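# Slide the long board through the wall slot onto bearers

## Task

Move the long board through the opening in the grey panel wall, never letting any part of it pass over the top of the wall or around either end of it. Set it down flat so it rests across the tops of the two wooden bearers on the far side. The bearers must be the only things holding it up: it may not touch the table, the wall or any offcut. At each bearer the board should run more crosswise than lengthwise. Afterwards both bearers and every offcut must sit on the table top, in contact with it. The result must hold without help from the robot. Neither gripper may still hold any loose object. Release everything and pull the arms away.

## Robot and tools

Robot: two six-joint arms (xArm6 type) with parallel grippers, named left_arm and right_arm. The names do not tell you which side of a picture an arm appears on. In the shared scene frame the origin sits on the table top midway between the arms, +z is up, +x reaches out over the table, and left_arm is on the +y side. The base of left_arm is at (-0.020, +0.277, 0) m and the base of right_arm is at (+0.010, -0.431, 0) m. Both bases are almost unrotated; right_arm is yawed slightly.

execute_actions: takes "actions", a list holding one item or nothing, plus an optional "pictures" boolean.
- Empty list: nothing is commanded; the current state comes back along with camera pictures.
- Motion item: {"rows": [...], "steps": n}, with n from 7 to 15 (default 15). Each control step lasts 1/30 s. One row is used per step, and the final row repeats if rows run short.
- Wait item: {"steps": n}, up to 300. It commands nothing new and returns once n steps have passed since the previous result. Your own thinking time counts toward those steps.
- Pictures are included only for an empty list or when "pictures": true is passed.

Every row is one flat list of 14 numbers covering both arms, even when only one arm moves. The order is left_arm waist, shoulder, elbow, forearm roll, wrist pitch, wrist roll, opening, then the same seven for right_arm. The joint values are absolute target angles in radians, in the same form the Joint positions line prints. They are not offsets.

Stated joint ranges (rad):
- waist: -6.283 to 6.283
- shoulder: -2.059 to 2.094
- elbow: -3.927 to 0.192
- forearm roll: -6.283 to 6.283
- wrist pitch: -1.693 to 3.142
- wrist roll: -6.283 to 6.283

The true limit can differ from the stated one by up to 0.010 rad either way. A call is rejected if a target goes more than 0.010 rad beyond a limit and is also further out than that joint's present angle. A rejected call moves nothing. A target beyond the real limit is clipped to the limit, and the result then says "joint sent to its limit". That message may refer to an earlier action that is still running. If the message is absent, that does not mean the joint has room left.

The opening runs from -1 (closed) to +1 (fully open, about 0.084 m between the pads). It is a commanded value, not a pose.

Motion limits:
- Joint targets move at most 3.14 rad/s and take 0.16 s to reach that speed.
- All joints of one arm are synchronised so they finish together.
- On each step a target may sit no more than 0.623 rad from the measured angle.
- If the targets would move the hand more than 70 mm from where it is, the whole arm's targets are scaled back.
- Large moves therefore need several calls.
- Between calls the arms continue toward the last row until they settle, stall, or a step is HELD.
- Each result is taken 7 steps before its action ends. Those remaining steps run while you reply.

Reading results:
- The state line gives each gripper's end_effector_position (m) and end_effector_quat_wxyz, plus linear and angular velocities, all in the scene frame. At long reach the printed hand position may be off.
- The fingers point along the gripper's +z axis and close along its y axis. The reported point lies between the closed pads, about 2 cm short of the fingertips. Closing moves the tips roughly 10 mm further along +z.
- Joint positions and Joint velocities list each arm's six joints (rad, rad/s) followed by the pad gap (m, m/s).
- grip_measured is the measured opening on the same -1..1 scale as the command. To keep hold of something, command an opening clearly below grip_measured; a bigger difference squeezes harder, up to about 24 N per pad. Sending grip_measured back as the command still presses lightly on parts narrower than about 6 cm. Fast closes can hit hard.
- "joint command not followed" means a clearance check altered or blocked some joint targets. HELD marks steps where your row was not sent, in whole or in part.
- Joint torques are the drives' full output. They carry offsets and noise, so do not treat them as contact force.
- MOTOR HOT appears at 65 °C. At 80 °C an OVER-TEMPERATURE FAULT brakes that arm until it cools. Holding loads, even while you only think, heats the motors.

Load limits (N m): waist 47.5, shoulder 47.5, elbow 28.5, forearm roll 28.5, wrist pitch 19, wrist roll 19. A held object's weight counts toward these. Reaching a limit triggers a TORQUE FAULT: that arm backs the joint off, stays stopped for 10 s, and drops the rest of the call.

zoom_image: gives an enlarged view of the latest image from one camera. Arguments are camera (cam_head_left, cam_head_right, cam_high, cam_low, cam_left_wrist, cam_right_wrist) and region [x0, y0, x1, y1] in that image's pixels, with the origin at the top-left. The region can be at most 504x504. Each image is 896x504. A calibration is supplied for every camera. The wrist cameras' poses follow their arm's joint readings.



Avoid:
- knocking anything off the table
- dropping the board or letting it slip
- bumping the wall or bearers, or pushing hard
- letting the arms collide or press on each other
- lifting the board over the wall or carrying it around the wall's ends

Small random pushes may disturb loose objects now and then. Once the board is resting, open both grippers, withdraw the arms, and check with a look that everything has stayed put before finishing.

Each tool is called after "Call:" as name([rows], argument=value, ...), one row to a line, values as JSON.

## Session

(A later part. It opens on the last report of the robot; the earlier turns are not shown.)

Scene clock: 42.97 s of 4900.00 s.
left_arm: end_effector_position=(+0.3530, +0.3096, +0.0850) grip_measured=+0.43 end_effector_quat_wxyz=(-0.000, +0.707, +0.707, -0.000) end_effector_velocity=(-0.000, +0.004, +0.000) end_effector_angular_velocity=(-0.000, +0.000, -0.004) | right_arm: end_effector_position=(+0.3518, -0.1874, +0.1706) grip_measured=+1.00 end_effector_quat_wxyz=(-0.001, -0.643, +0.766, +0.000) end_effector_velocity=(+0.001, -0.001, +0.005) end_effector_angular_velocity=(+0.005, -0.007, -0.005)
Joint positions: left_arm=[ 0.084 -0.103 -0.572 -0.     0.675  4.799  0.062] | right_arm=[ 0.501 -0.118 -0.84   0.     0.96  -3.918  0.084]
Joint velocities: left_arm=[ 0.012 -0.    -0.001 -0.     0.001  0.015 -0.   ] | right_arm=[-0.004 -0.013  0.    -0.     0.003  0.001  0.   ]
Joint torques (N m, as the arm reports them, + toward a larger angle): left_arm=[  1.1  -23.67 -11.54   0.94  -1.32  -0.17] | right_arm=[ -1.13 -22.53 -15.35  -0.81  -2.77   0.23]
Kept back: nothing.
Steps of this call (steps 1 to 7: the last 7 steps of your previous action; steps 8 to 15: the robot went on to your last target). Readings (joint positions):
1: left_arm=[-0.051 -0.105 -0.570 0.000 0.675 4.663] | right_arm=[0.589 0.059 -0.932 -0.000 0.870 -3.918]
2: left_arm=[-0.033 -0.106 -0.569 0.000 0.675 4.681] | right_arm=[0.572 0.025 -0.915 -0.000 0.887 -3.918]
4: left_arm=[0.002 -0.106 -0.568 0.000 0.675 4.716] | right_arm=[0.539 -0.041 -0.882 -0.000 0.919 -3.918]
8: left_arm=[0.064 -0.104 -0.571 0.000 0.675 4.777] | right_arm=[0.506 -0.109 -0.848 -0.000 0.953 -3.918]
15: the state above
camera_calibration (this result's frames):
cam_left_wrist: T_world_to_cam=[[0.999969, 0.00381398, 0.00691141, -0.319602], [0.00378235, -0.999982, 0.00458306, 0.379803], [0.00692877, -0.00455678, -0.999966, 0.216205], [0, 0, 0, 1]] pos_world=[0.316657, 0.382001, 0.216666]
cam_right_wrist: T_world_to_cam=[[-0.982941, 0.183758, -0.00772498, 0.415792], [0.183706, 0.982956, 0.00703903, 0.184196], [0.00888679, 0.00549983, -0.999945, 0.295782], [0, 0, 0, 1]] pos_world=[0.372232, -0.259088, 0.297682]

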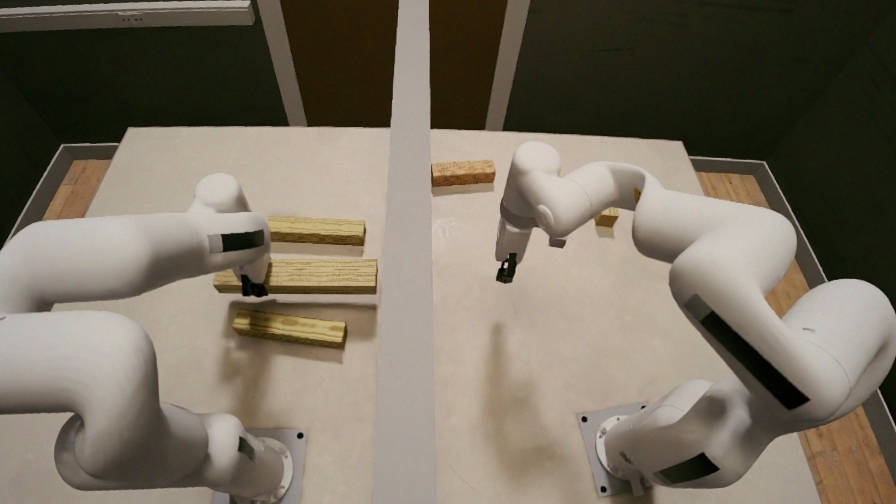

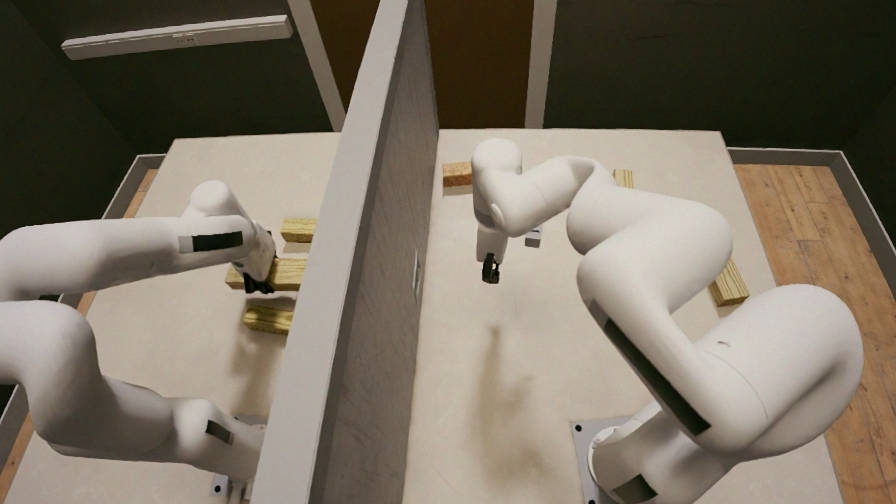

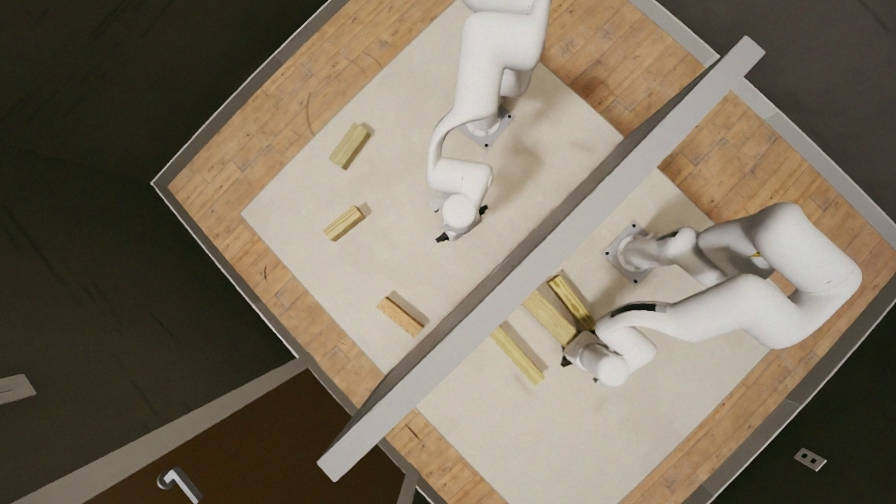

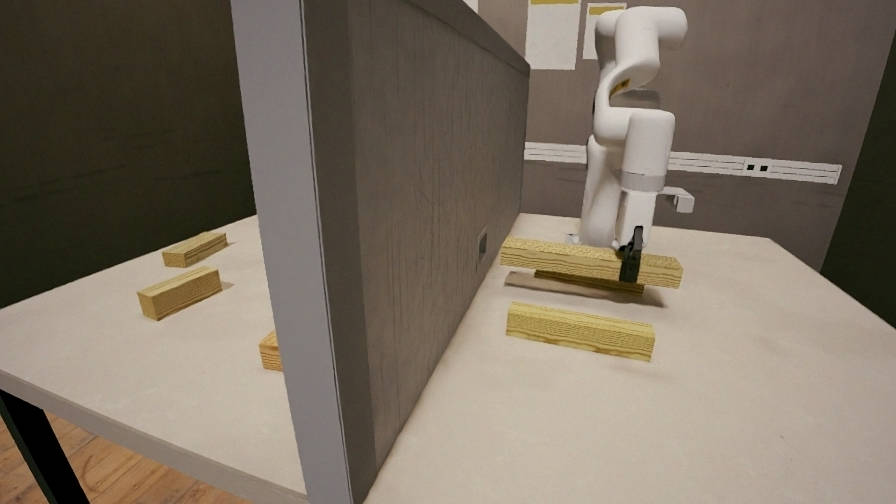

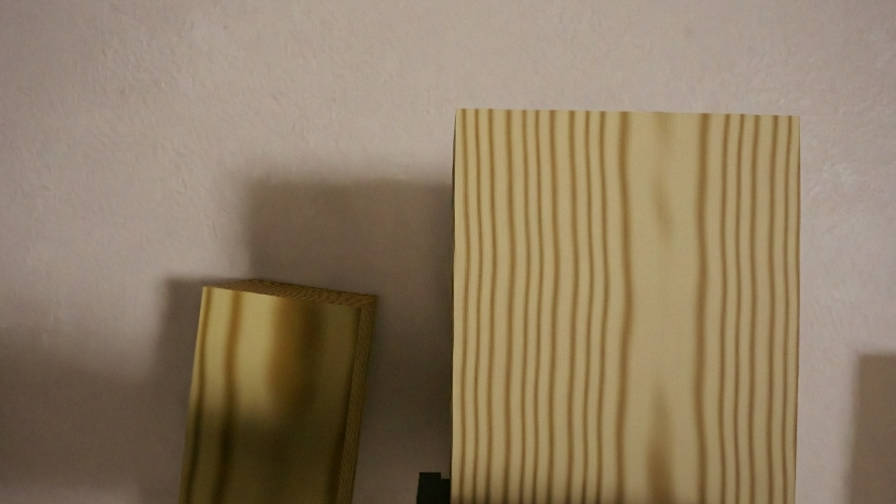

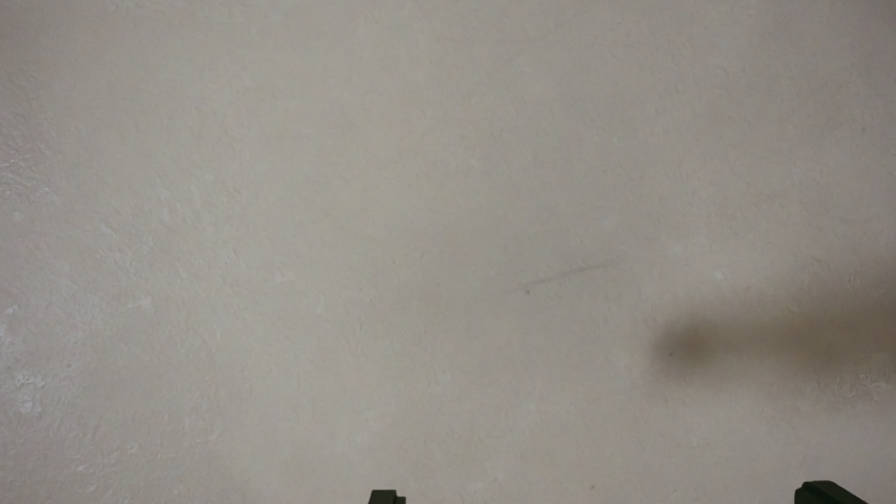

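Call:
execute_actions([
  {"rows": [[0.0862,-0.11,-0.574,0,0.684,4.79,-1,0.5,-0.12,-0.84,0,0.96,-3.9184,1],[0.0862,-0.118,-0.576,0,0.694,4.77,-1,0.5,-0.12,-0.84,0,0.96,-3.9184,1],[0.0862,-0.125,-0.578,0,0.703,4.74,-1,0.5,-0.12,-0.84,0,0.96,-3.9184,1],[0.0862,-0.125,-0.578,0,0.703,4.70,-1,0.5,-0.12,-0.84,0,0.96,-3.9184,1],[0.0862,-0.125,-0.578,0,0.703,4.655,-1,0.5,-0.12,-0.84,0,0.96,-3.9184,1],[0.0862,-0.125,-0.578,0,0.703,4.61,-1,0.5,-0.12,-0.84,0,0.96,-3.9184,1],[0.0862,-0.125,-0.578,0,0.703,4.565,-1,0.5,-0.12,-0.84,0,0.96,-3.9184,1],[0.0862,-0.125,-0.578,0,0.703,4.52,-1,0.5,-0.12,-0.84,0,0.96,-3.9184,1],[0.0862,-0.125,-0.578,0,0.703,4.475,-1,0.5,-0.12,-0.84,0,0.96,-3.9184,1],[0.0862,-0.125,-0.578,0,0.703,4.43,-1,0.5,-0.12,-0.84,0,0.96,-3.9184,1],[0.0862,-0.125,-0.578,0,0.703,4.385,-1,0.5,-0.12,-0.84,0,0.96,-3.9184,1],[0.0862,-0.125,-0.578,0,0.703,4.34,-1,0.5,-0.12,-0.84,0,0.96,-3.9184,1],[0.0862,-0.125,-0.578,0,0.703,4.295,-1,0.5,-0.12,-0.84,0,0.96,-3.9184,1],[0.0862,-0.125,-0.578,0,0.703,4.25,-1,0.5,-0.12,-0.84,0,0.96,-3.9184,1],[0.0862,-0.125,-0.578,0,0.703,4.205,-1,0.5,-0.12,-0.84,0,0.96,-3.9184,1]], "steps": 15},
])

Call:
execute_actions([
  {"rows": [[0.078,-0.13,-0.5725,0,0.7025,4.155,-1,0.5,-0.12,-0.84,0,0.96,-3.9184,1],[0.07,-0.1345,-0.567,0,0.7015,4.105,-1,0.5,-0.12,-0.84,0,0.96,-3.9184,1],[0.062,-0.139,-0.5615,0,0.7005,4.055,-1,0.5,-0.12,-0.84,0,0.96,-3.9184,1],[0.054,-0.144,-0.556,0,0.70,4.005,-1,0.5,-0.12,-0.84,0,0.96,-3.9184,1],[0.046,-0.1485,-0.5505,0,0.699,3.955,-1,0.5,-0.12,-0.84,0,0.96,-3.9184,1],[0.038,-0.153,-0.545,0,0.698,3.905,-1,0.5,-0.12,-0.84,0,0.96,-3.9184,1],[0.03,-0.158,-0.5395,0,0.6975,3.855,-1,0.5,-0.12,-0.84,0,0.96,-3.9184,1],[0.022,-0.1625,-0.534,0,0.6965,3.805,-1,0.5,-0.12,-0.84,0,0.96,-3.9184,1],[0.014,-0.167,-0.529,0,0.696,3.755,-1,0.5,-0.12,-0.84,0,0.96,-3.9184,1],[0.006,-0.172,-0.5235,0,0.6955,3.705,-1,0.5,-0.12,-0.84,0,0.96,-3.9184,1],[-0.002,-0.1765,-0.518,0,0.6945,3.655,-1,0.5,-0.12,-0.84,0,0.96,-3.9184,1],[-0.01,-0.181,-0.5125,0,0.6935,3.605,-1,0.5,-0.12,-0.84,0,0.96,-3.9184,1],[-0.018,-0.186,-0.507,0,0.693,3.555,-1,0.5,-0.12,-0.84,0,0.96,-3.9184,1],[-0.026,-0.191,-0.5015,0,0.6925,3.505,-1,0.5,-0.12,-0.84,0,0.96,-3.9184,1],[-0.034,-0.1955,-0.496,0,0.6915,3.455,-1,0.5,-0.12,-0.84,0,0.96,-3.9184,1]], "steps": 15},
])

Call:
execute_actions([
  {"rows": [[-0.042,-0.2,-0.4905,0,0.6905,3.405,-1,0.5,-0.12,-0.84,0,0.96,-3.9184,1],[-0.05,-0.205,-0.485,0,0.69,3.355,-1,0.5,-0.12,-0.84,0,0.96,-3.9184,1],[-0.058,-0.21,-0.4795,0,0.6895,3.305,-1,0.5,-0.12,-0.84,0,0.96,-3.9184,1],[-0.066,-0.2145,-0.474,0,0.6885,3.255,-1,0.5,-0.12,-0.84,0,0.96,-3.9184,1],[-0.074,-0.219,-0.4685,0,0.6875,3.21,-1,0.5,-0.12,-0.84,0,0.96,-3.9184,1],[-0.082,-0.224,-0.463,0,0.687,3.17,-1,0.5,-0.12,-0.84,0,0.96,-3.9184,1],[-0.09,-0.2285,-0.4575,0,0.686,3.13,-1,0.5,-0.12,-0.84,0,0.96,-3.9184,1],[-0.098,-0.233,-0.452,0,0.685,3.095,-1,0.5,-0.12,-0.84,0,0.96,-3.9184,1],[-0.105,-0.238,-0.4465,0,0.6845,3.065,-1,0.5,-0.12,-0.84,0,0.96,-3.9184,1],[-0.1123,-0.2426,-0.4413,0,0.6839,3.045,-1,0.5,-0.12,-0.84,0,0.96,-3.9184,1],[-0.1123,-0.2426,-0.4413,0,0.6839,3.0313,-1,0.5,-0.12,-0.84,0,0.96,-3.9184,1]], "steps": 15},
])

Call:
execute_actions([
  {"steps": 15},
], pictures=true)

Scene clock: 45.40 s of 4900.00 s.
left_arm: end_effector_position=(+0.3532, +0.3103, +0.0922) grip_measured=+0.43 end_effector_quat_wxyz=(+0.001, +0.670, +0.743, +0.001) end_effector_velocity=(+0.002, +0.000, +0.020) end_effector_angular_velocity=(-0.001, -0.008, +0.950) | right_arm: end_effector_position=(+0.3521, -0.1876, +0.1714) grip_measured=+1.00 end_effector_quat_wxyz=(-0.000, -0.642, +0.766, -0.000) end_effector_velocity=(-0.001, -0.000, -0.001) end_effector_angular_velocity=(-0.001, +0.002, +0.001)
Joint positions: left_arm=[ 0.086 -0.121 -0.578  0.     0.698  4.697  0.062] | right_arm=[ 0.5   -0.12  -0.84   0.     0.96  -3.918  0.084]
Joint velocities: left_arm=[ 0.    -0.049 -0.017 -0.     0.058 -0.95  -0.   ] | right_arm=[ 0.001  0.     0.002 -0.     0.    -0.     0.   ]
Joint torques (N m, as the arm reports them, + toward a larger angle): left_arm=[  0.96 -22.03 -11.18   0.97  -1.4   -0.6 ] | right_arm=[ -1.45 -22.86 -15.39  -0.79  -2.76   0.22]
Steps of this call (steps 1 to 15: the robot went on to your last target; steps 16 to 65: nothing new was sent; steps 66 to 73: the first 8 steps of this action). Readings (joint positions):
66: left_arm=[0.086 -0.103 -0.572 0.000 0.675 4.800] | right_arm=[0.500 -0.120 -0.840 -0.000 0.960 -3.918]
67: left_arm=[0.086 -0.104 -0.572 0.000 0.677 4.798] | right_arm=[0.500 -0.120 -0.840 0.000 0.960 -3.918]
69: left_arm=[0.086 -0.109 -0.573 0.000 0.684 4.785] | right_arm=[0.500 -0.120 -0.840 0.000 0.960 -3.918]
73: the state above

Scene clock: 45.90 s of 4900.00 s.
left_arm: end_effector_position=(+0.3482, +0.2999, +0.0927) grip_measured=+0.43 end_effector_quat_wxyz=(-0.000, +0.410, +0.912, -0.000) end_effector_velocity=(-0.039, -0.084, -0.007) end_effector_angular_velocity=(-0.000, +0.008, +1.236) | right_arm: end_effector_position=(+0.3521, -0.1876, +0.1714) grip_measured=+1.00 end_effector_quat_wxyz=(-0.000, -0.642, +0.766, -0.000) end_effector_velocity=(-0.000, +0.000, +0.000) end_effector_angular_velocity=(+0.000, -0.000, -0.000)
Joint positions: left_arm=[ 0.059 -0.141 -0.559 -0.     0.7    4.048  0.062] | right_arm=[ 0.5   -0.12  -0.84  -0.     0.96  -3.918  0.084]
Joint velocities: left_arm=[-0.221 -0.125  0.153 -0.    -0.02  -1.457 -0.   ] | right_arm=[ 0.001 -0.    -0.    -0.     0.     0.001 -0.   ]
Joint torques (N m, as the arm reports them, + toward a larger angle): left_arm=[  1.11 -23.14 -11.86   0.97  -1.52  -0.36] | right_arm=[ -1.38 -22.8  -15.42  -0.87  -2.73   0.23]
Steps of this call (steps 1 to 7: the last 7 steps of your previous action; steps 8 to 15: the first 8 steps of this action). Readings (joint positions):
8: left_arm=[0.086 -0.125 -0.578 -0.000 0.703 4.374] | right_arm=[0.500 -0.120 -0.840 -0.000 0.960 -3.918]
9: left_arm=[0.086 -0.125 -0.578 -0.000 0.703 4.330] | right_arm=[0.500 -0.120 -0.840 -0.000 0.960 -3.918]
11: left_arm=[0.083 -0.127 -0.576 -0.000 0.703 4.239] | right_arm=[0.500 -0.120 -0.840 -0.000 0.960 -3.918]
15: the state above

Scene clock: 46.40 s of 4900.00 s.
left_arm: end_effector_position=(+0.3259, +0.2576, +0.0898) grip_measured=+0.43 end_effector_quat_wxyz=(-0.000, +0.110, +0.994, -0.000) end_effector_velocity=(-0.052, -0.082, -0.007) end_effector_angular_velocity=(-0.000, +0.000, +1.170) | right_arm: end_effector_position=(+0.3521, -0.1876, +0.1714) grip_measured=+1.00 end_effector_quat_wxyz=(-0.000, -0.642, +0.766, -0.000) end_effector_velocity=(-0.000, -0.000, -0.000) end_effector_angular_velocity=(-0.000, +0.000, +0.000)
Joint positions: left_arm=[-0.059 -0.21  -0.479 -0.     0.689  3.304  0.062] | right_arm=[ 0.5   -0.12  -0.84  -0.     0.96  -3.918  0.084]
Joint velocities: left_arm=[-0.245 -0.145  0.168 -0.    -0.023 -1.415  0.   ] | right_arm=[-0.    -0.     0.     0.    -0.    -0.001 -0.   ]
Joint torques (N m, as the arm reports them, + toward a larger angle): left_arm=[  0.98 -20.84 -11.6    1.12  -1.53   0.04] | right_arm=[ -1.51 -22.89 -15.4   -0.83  -2.74   0.25]
Steps of this call (steps 1 to 7: the last 7 steps of your previous action; steps 8 to 15: the first 8 steps of this action). Readings (joint positions):
8: left_arm=[-0.003 -0.177 -0.517 -0.000 0.695 3.651] | right_arm=[0.500 -0.120 -0.840 -0.000 0.960 -3.918]
9: left_arm=[-0.011 -0.182 -0.512 -0.000 0.694 3.601] | right_arm=[0.500 -0.120 -0.840 0.000 0.960 -3.918]
11: left_arm=[-0.027 -0.191 -0.501 -0.000 0.692 3.502] | right_arm=[0.500 -0.120 -0.840 0.000 0.960 -3.918]
15: the state above

Scene clock: 46.90 s of 4900.00 s.
left_arm: end_effector_position=(+0.3141, +0.2405, +0.0881) grip_measured=+0.43 end_effector_quat_wxyz=(+0.000, +0.000, +1.000, -0.000) end_effector_velocity=(-0.002, -0.001, -0.001) end_effector_angular_velocity=(+0.000, +0.003, +0.009) | right_arm: end_effector_position=(+0.3521, -0.1876, +0.1714) grip_measured=+1.00 end_effector_quat_wxyz=(-0.000, -0.642, +0.766, -0.000) end_effector_velocity=(+0.000, +0.000, +0.000) end_effector_angular_velocity=(+0.000, -0.000, +0.001)
Joint positions: left_arm=[-0.112 -0.242 -0.442 -0.     0.684  3.032  0.062] | right_arm=[ 0.5   -0.12  -0.84  -0.     0.96  -3.918  0.084]
Joint velocities: left_arm=[-0.002 -0.001  0.003 -0.     0.    -0.012 -0.   ] | right_arm=[-0.     0.    -0.001 -0.     0.    -0.001 -0.   ]
Joint torques (N m, as the arm reports them, + toward a larger angle): left_arm=[  0.96 -20.14 -11.76   1.03  -1.65  -0.12] | right_arm=[ -1.36 -22.89 -15.41  -0.72  -2.72   0.25]
Kept back: nothing.
Steps of this call (steps 1 to 7: the last 7 steps of your previous action; steps 8 to 15: the robot went on to your last target). Readings (joint positions):
1: left_arm=[-0.067 -0.215 -0.473 -0.000 0.688 3.258] | right_arm=[0.500 -0.120 -0.840 -0.000 0.960 -3.918]
2: left_arm=[-0.075 -0.220 -0.468 -0.000 0.688 3.213] | right_arm=[0.500 -0.120 -0.840 0.000 0.960 -3.918]
4: left_arm=[-0.092 -0.230 -0.456 -0.000 0.686 3.135] | right_arm=[0.500 -0.120 -0.840 -0.000 0.960 -3.918]
8: left_arm=[-0.109 -0.240 -0.443 -0.000 0.684 3.051] | right_arm=[0.500 -0.120 -0.840 -0.000 0.960 -3.918]
15: the state above
camera_calibration (this result's frames):
cam_left_wrist: T_world_to_cam=[[-0.00333655, 0.99997, 0.00696361, -0.204921], [0.999983, 0.00330331, 0.00477931, -0.24343], [0.00475617, 0.00697943, -0.999964, 0.21715], [0, 0, 0, 1]] pos_world=[0.241709, 0.204203, 0.219732]
cam_right_wrist: T_world_to_cam=[[-0.982762, 0.18466, -0.00893367, 0.416471], [0.184589, 0.982781, 0.00825075, 0.183835], [0.0103034, 0.00645947, -0.999926, 0.296306], [0, 0, 0, 1]] pos_world=[0.372305, -0.259489, 0.298488]

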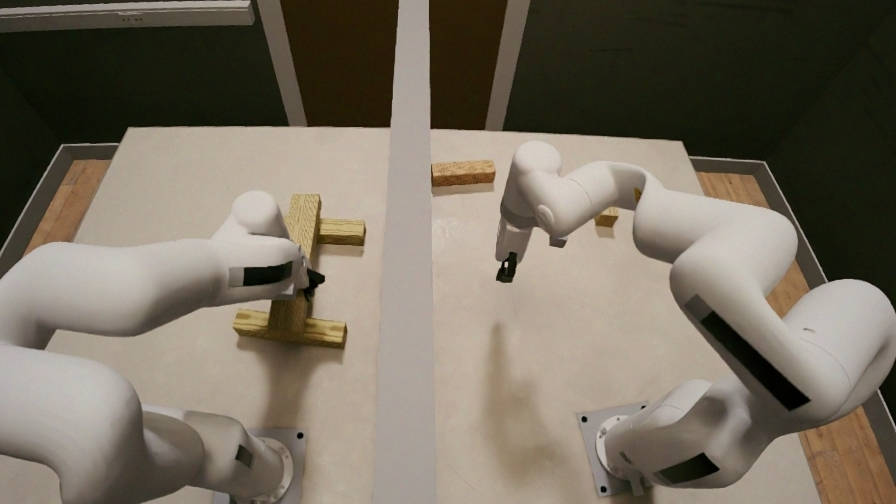

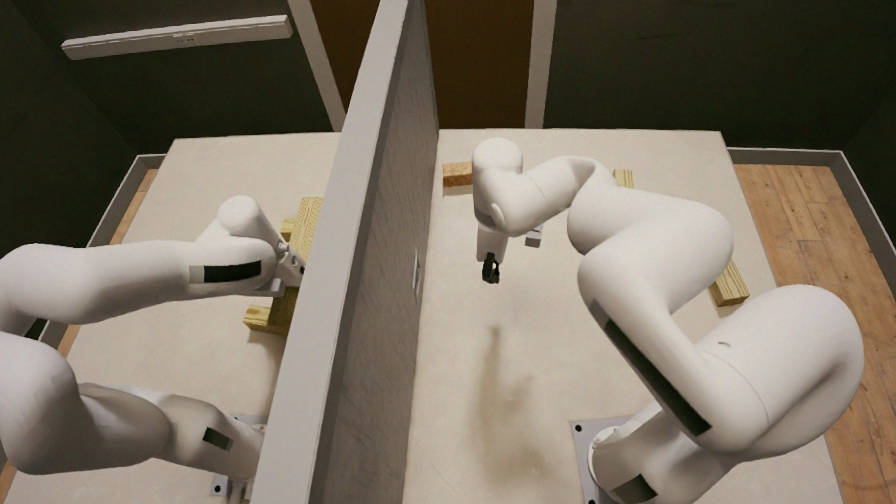

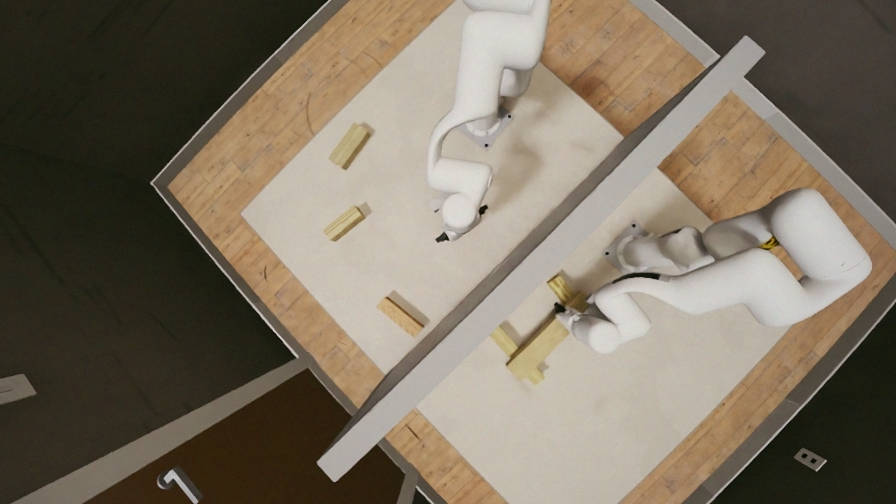

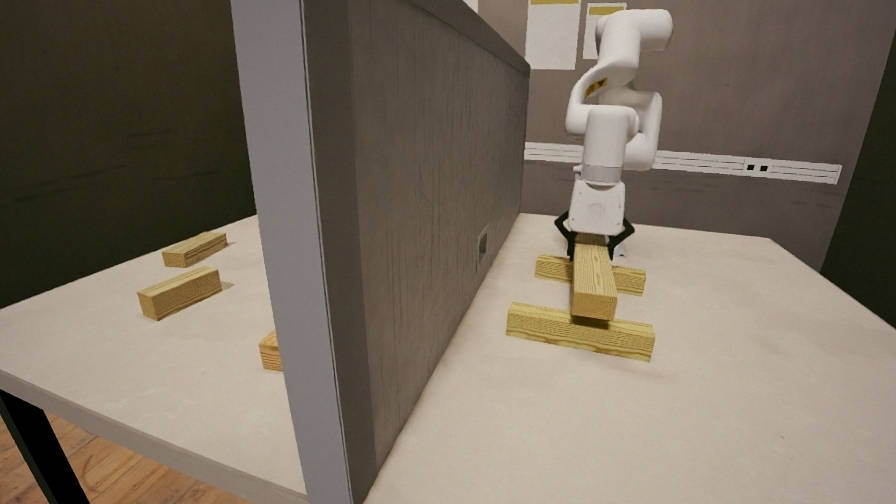

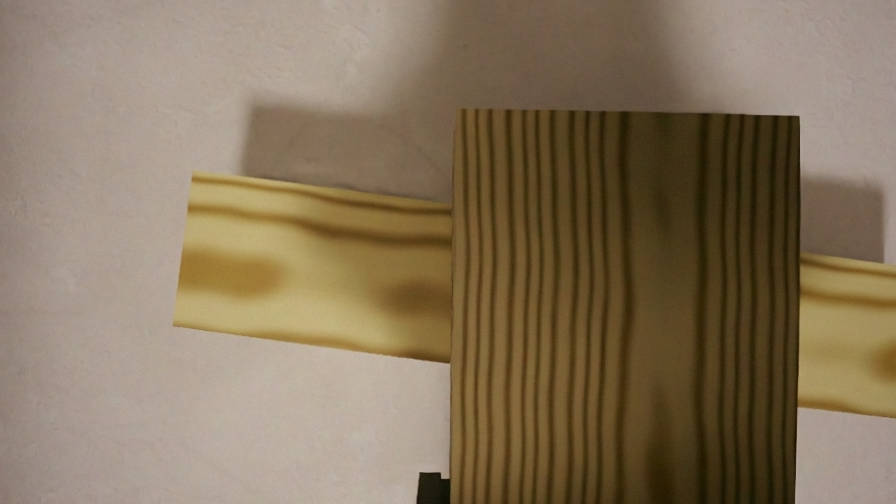

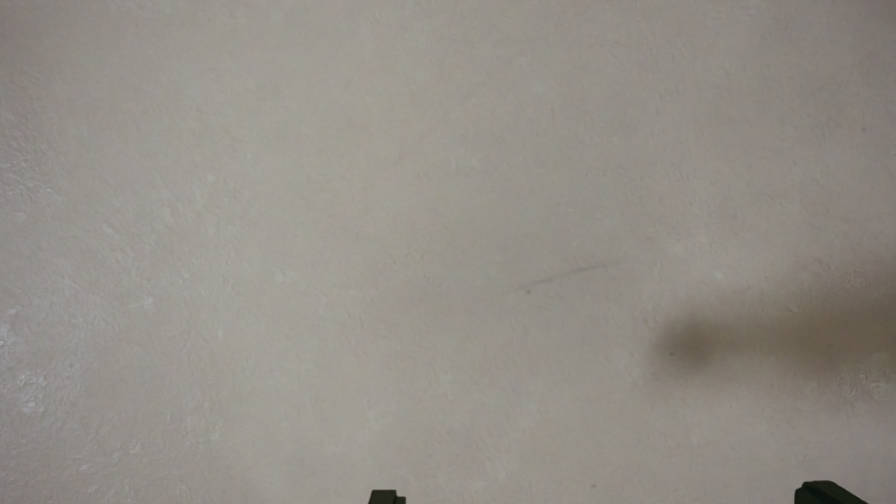

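Good overhang at both ends. Lower gently.

Call:
execute_actions([
  {"rows": [[-0.1123,-0.236,-0.4393,0,0.6753,3.0313,-1,0.5,-0.12,-0.84,0,0.96,-3.9184,1],[-0.1123,-0.229,-0.4373,0,0.6663,3.0313,-1,0.5,-0.12,-0.84,0,0.96,-3.9184,1],[-0.1123,-0.222,-0.4353,0,0.6573,3.0313,-1,0.5,-0.12,-0.84,0,0.96,-3.9184,1],[-0.1123,-0.215,-0.4333,0,0.6483,3.0313,-1,0.5,-0.12,-0.84,0,0.96,-3.9184,1],[-0.1123,-0.209,-0.4317,0,0.6407,3.0313,-1,0.5,-0.12,-0.84,0,0.96,-3.9184,1],[-0.1123,-0.203,-0.43,0,0.633,3.0313,-1,0.5,-0.12,-0.84,0,0.96,-3.9184,1],[-0.1123,-0.198,-0.4287,0,0.6267,3.0313,-1,0.5,-0.12,-0.84,0,0.96,-3.9184,1],[-0.1123,-0.194,-0.4277,0,0.6217,3.0313,-1,0.5,-0.12,-0.84,0,0.96,-3.9184,1],[-0.1123,-0.191,-0.427,0,0.618,3.0313,-1,0.5,-0.12,-0.84,0,0.96,-3.9184,1],[-0.1123,-0.188,-0.4262,0,0.6142,3.0313,-1,0.5,-0.12,-0.84,0,0.96,-3.9184,1],[-0.1123,-0.185,-0.4255,0,0.6105,3.0313,-1,0.5,-0.12,-0.84,0,0.96,-3.9184,1],[-0.1123,-0.182,-0.4248,0,0.6068,3.0313,-1,0.5,-0.12,-0.84,0,0.96,-3.9184,1],[-0.1123,-0.179,-0.424,0,0.603,3.0313,-1,0.5,-0.12,-0.84,0,0.96,-3.9184,1],[-0.1123,-0.1764,-0.4234,0,0.5998,3.0313,-1,0.5,-0.12,-0.84,0,0.96,-3.9184,1]], "steps": 15},
])

Call:
execute_actions([
  {"steps": 18},
], pictures=true)

Scene clock: 47.70 s of 4900.00 s.
left_arm: end_effector_position=(+0.3139, +0.2404, +0.0785) grip_measured=+0.43 end_effector_quat_wxyz=(-0.000, +0.000, +1.000, +0.000) end_effector_velocity=(-0.006, +0.001, -0.061) end_effector_angular_velocity=(+0.002, +0.017, -0.001) | right_arm: end_effector_position=(+0.3521, -0.1876, +0.1714) grip_measured=+1.00 end_effector_quat_wxyz=(-0.000, -0.642, +0.766, -0.000) end_effector_velocity=(-0.000, -0.000, -0.000) end_effector_angular_velocity=(-0.000, +0.000, +0.000)
Joint positions: left_arm=[-0.112 -0.215 -0.433  0.     0.648  3.031  0.062] | right_arm=[ 0.5   -0.12  -0.84   0.     0.96  -3.918  0.084]
Joint velocities: left_arm=[-0.     0.174  0.055  0.    -0.212  0.     0.   ] | right_arm=[-0.  0.  0. -0.  0. -0.  0.]
Joint torques (N m, as the arm reports them, + toward a larger angle): left_arm=[  1.25 -20.87 -11.42   1.15  -1.61  -0.28] | right_arm=[ -1.31 -22.75 -15.41  -0.76  -2.77   0.23]
Steps of this call (steps 1 to 15: the robot went on to your last target; step 16: nothing new was sent; steps 17 to 24: the first 8 steps of this action). Readings (joint positions):
17: left_arm=[-0.112 -0.243 -0.441 -0.000 0.684 3.031] | right_arm=[0.500 -0.120 -0.840 0.000 0.960 -3.918]
18: left_arm=[-0.112 -0.242 -0.441 -0.000 0.682 3.031] | right_arm=[0.500 -0.120 -0.840 -0.000 0.960 -3.918]
20: left_arm=[-0.112 -0.236 -0.440 -0.000 0.675 3.031] | right_arm=[0.500 -0.120 -0.840 0.000 0.960 -3.918]
24: the state above

Scene clock: 48.30 s of 4900.00 s.
left_arm: end_effector_position=(+0.3140, +0.2403, +0.0662) grip_measured=+0.43 end_effector_quat_wxyz=(+0.000, +0.000, +1.000, -0.000) end_effector_velocity=(-0.000, -0.000, -0.000) end_effector_angular_velocity=(-0.000, -0.001, +0.000) | right_arm: end_effector_position=(+0.3521, -0.1876, +0.1714) grip_measured=+1.00 end_effector_quat_wxyz=(-0.000, -0.642, +0.766, -0.000) end_effector_velocity=(-0.000, -0.000, -0.001) end_effector_angular_velocity=(-0.001, +0.001, +0.001)
Joint positions: left_arm=[-0.112 -0.177 -0.424 -0.     0.6    3.031  0.062] | right_arm=[ 0.5   -0.12  -0.84   0.     0.96  -3.918  0.084]
Joint velocities: left_arm=[-0.     0.001  0.001 -0.    -0.003 -0.    -0.   ] | right_arm=[-0.     0.001  0.001 -0.     0.    -0.001 -0.   ]
Joint torques (N m, as the arm reports them, + toward a larger angle): left_arm=[  1.29 -20.64 -11.13   1.11  -1.61  -0.3 ] | right_arm=[ -1.33 -22.84 -15.4   -0.84  -2.78   0.23]
Kept back: nothing.
Steps of this call (steps 1 to 7: the last 7 steps of your previous action; steps 8 to 18: the robot went on to your last target). Readings (joint positions):
1: left_arm=[-0.112 -0.209 -0.431 0.000 0.641 3.031] | right_arm=[0.500 -0.120 -0.840 0.000 0.960 -3.918]
2: left_arm=[-0.112 -0.204 -0.430 0.000 0.635 3.031] | right_arm=[0.500 -0.120 -0.840 -0.000 0.960 -3.918]
4: left_arm=[-0.112 -0.195 -0.428 0.000 0.624 3.031] | right_arm=[0.500 -0.120 -0.840 -0.000 0.960 -3.918]
8: left_arm=[-0.112 -0.182 -0.425 0.000 0.608 3.031] | right_arm=[0.500 -0.120 -0.840 -0.000 0.960 -3.918]
18: the state above
camera_calibration (this result's frames):
cam_left_wrist: T_world_to_cam=[[-0.00398271, 0.999968, 0.00695465, -0.204416], [0.99998, 0.00394875, 0.00489032, -0.243419], [0.0048627, 0.00697398, -0.999964, 0.19518], [0, 0, 0, 1]] pos_world=[0.241651, 0.204009, 0.197785]
cam_right_wrist: T_world_to_cam=[[-0.982762, 0.18466, -0.0089335, 0.416471], [0.184589, 0.982781, 0.00825073, 0.183835], [0.0103033, 0.00645948, -0.999926, 0.296306], [0, 0, 0, 1]] pos_world=[0.372305, -0.259489, 0.298488]

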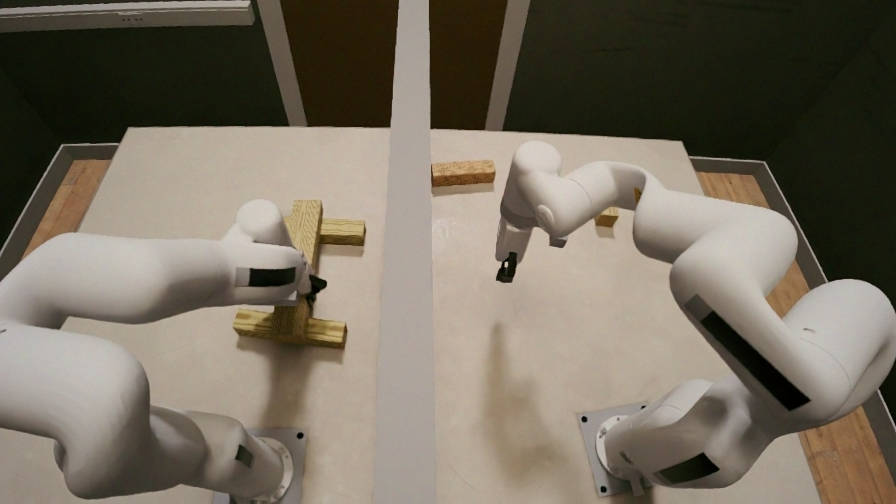

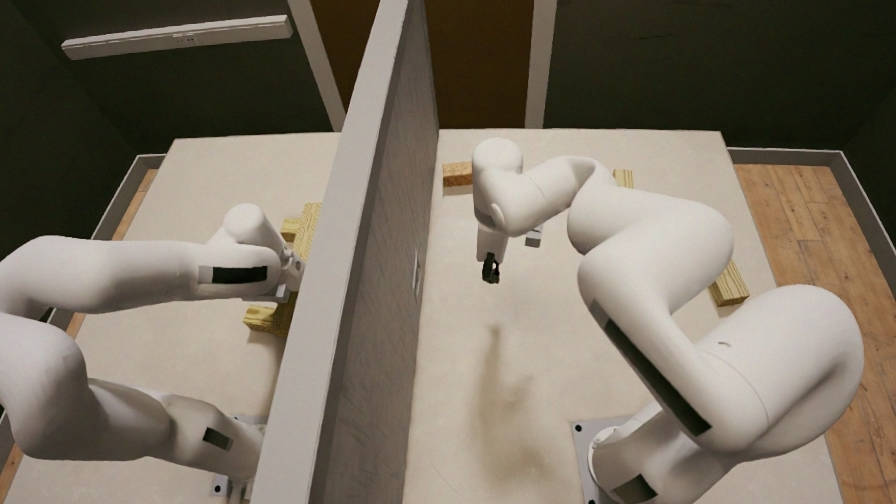

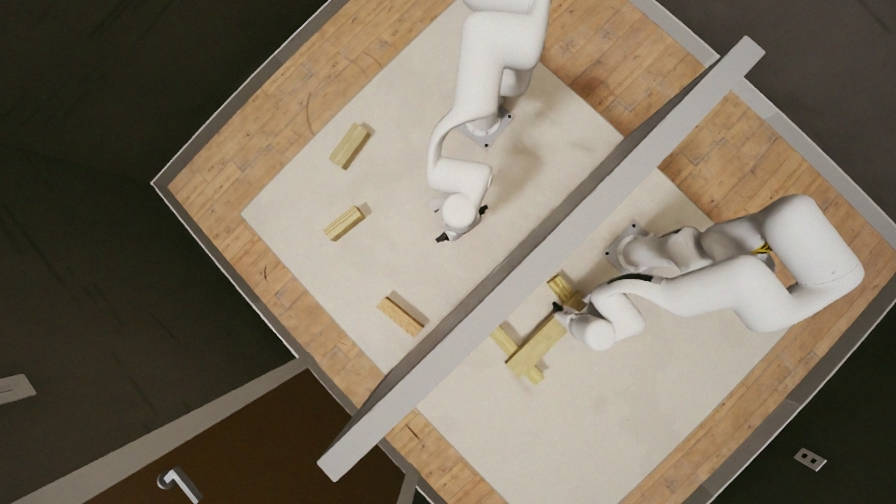

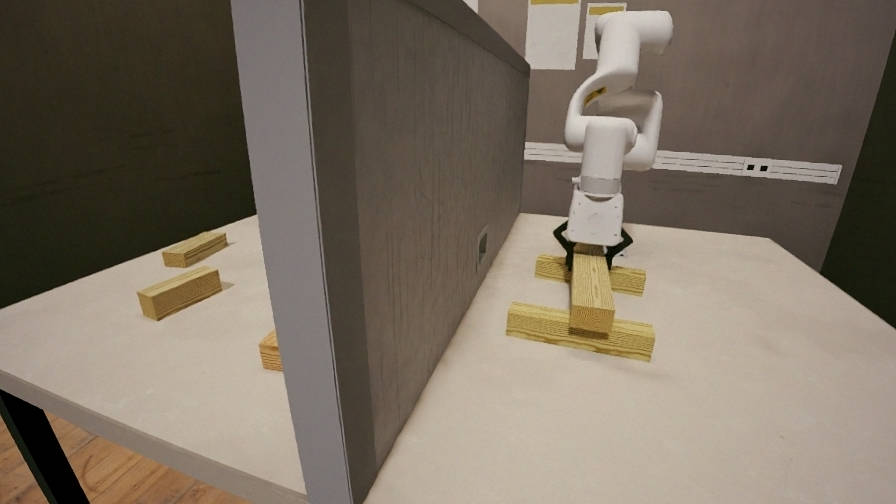

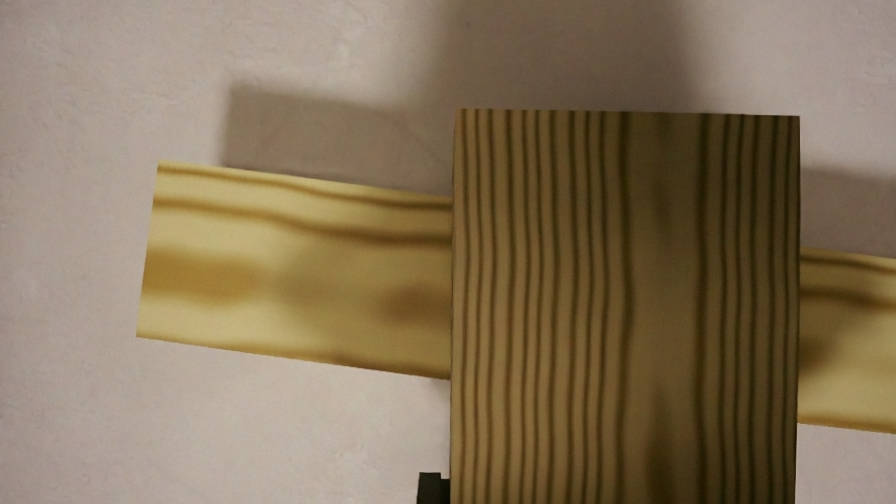

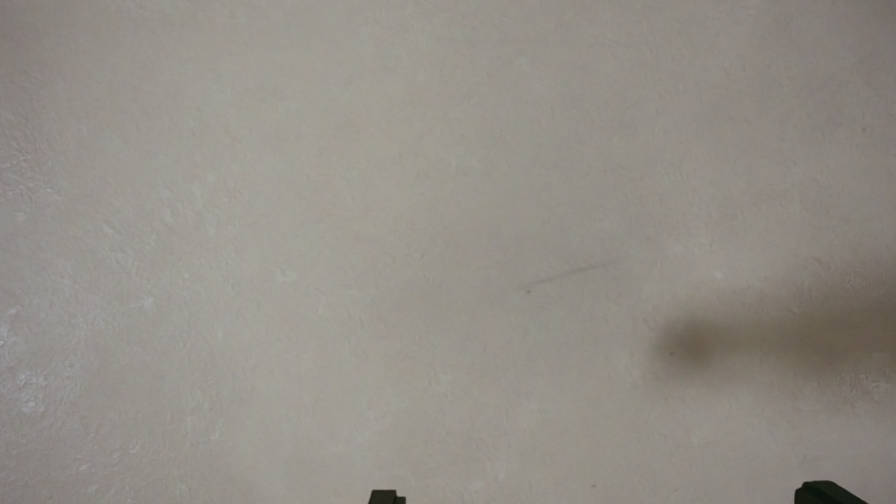

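Call:
execute_actions([
  {"rows": [[-0.1123,-0.174,-0.4228,0,0.5968,3.0313,-1,0.5,-0.12,-0.84,0,0.96,-3.9184,1],[-0.1123,-0.1715,-0.4223,0,0.5938,3.0313,-1,0.5,-0.12,-0.84,0,0.96,-3.9184,1],[-0.1123,-0.169,-0.4218,0,0.5908,3.0313,-1,0.5,-0.12,-0.84,0,0.96,-3.9184,1],[-0.1123,-0.1665,-0.4212,0,0.5877,3.0313,-1,0.5,-0.12,-0.84,0,0.96,-3.9184,1],[-0.1123,-0.164,-0.4207,0,0.5847,3.0313,-1,0.5,-0.12,-0.84,0,0.96,-3.9184,1],[-0.1123,-0.161,-0.42,0,0.581,3.0313,-1,0.5,-0.12,-0.84,0,0.96,-3.9184,1]], "steps": 8},
])

Call:
execute_actions([
  {"steps": 18},
])

Scene clock: 48.77 s of 4900.00 s.
left_arm: end_effector_position=(+0.3139, +0.2403, +0.0660) grip_measured=+0.43 end_effector_quat_wxyz=(+0.000, +0.000, +1.000, -0.000) end_effector_velocity=(-0.000, -0.000, -0.001) end_effector_angular_velocity=(+0.000, -0.000, -0.001) | right_arm: end_effector_position=(+0.3521, -0.1876, +0.1714) grip_measured=+1.00 end_effector_quat_wxyz=(-0.000, -0.642, +0.766, -0.000) end_effector_velocity=(+0.000, +0.000, +0.000) end_effector_angular_velocity=(+0.001, -0.001, -0.001)
Joint positions: left_arm=[-0.112 -0.176 -0.423 -0.     0.6    3.031  0.062] | right_arm=[ 0.5   -0.12  -0.84   0.     0.96  -3.918  0.084]
Joint velocities: left_arm=[-0.     0.003  0.001  0.    -0.004  0.001 -0.   ] | right_arm=[ 0.    -0.    -0.001  0.    -0.     0.001  0.   ]
Joint torques (N m, as the arm reports them, + toward a larger angle): left_arm=[  1.13 -20.44 -11.33   1.02  -1.54  -0.28] | right_arm=[ -1.18 -22.91 -15.35  -0.83  -2.67   0.25]
Steps of this call (steps 1 to 13: the robot went on to your last target; step 14: the first step of this action). Readings (joint positions):
14: the state above

Scene clock: 49.37 s of 4900.00 s.
left_arm: end_effector_position=(+0.3153, +0.2402, +0.0626) grip_measured=+0.43 end_effector_quat_wxyz=(+0.002, +0.000, +1.000, -0.000) end_effector_velocity=(-0.001, +0.000, -0.001) end_effector_angular_velocity=(+0.000, +0.001, +0.000) | right_arm: end_effector_position=(+0.3521, -0.1876, +0.1714) grip_measured=+1.00 end_effector_quat_wxyz=(-0.000, -0.642, +0.766, -0.000) end_effector_velocity=(-0.000, +0.000, -0.000) end_effector_angular_velocity=(-0.001, +0.001, +0.001)
Joint positions: left_arm=[-0.112 -0.163 -0.422 -0.     0.581  3.031  0.062] | right_arm=[ 0.5   -0.12  -0.84  -0.     0.96  -3.918  0.084]
Joint velocities: left_arm=[-0.     0.002  0.002  0.    -0.004 -0.001  0.001] | right_arm=[ 0.     0.001  0.     0.    -0.    -0.001  0.   ]
Joint torques (N m, as the arm reports them, + toward a larger angle): left_arm=[  1.18 -10.39  -7.15   1.29  -1.9   -0.39] | right_arm=[ -1.28 -22.99 -15.37  -0.88  -2.76   0.3 ]
Kept back: nothing.
Steps of this call (steps 1 to 7: the last 7 steps of your previous action; steps 8 to 18: the robot went on to your last target). Readings (joint positions):
1: left_arm=[-0.112 -0.176 -0.423 -0.000 0.599 3.031] | right_arm=[0.500 -0.120 -0.840 -0.000 0.960 -3.918]
2: left_arm=[-0.112 -0.175 -0.423 -0.000 0.598 3.031] | right_arm=[0.500 -0.120 -0.840 0.000 0.960 -3.918]
4: left_arm=[-0.112 -0.172 -0.423 -0.000 0.594 3.031] | right_arm=[0.500 -0.120 -0.840 0.000 0.960 -3.918]
8: left_arm=[-0.112 -0.165 -0.422 -0.000 0.585 3.031] | right_arm=[0.500 -0.120 -0.840 0.000 0.960 -3.918]
18: the state above


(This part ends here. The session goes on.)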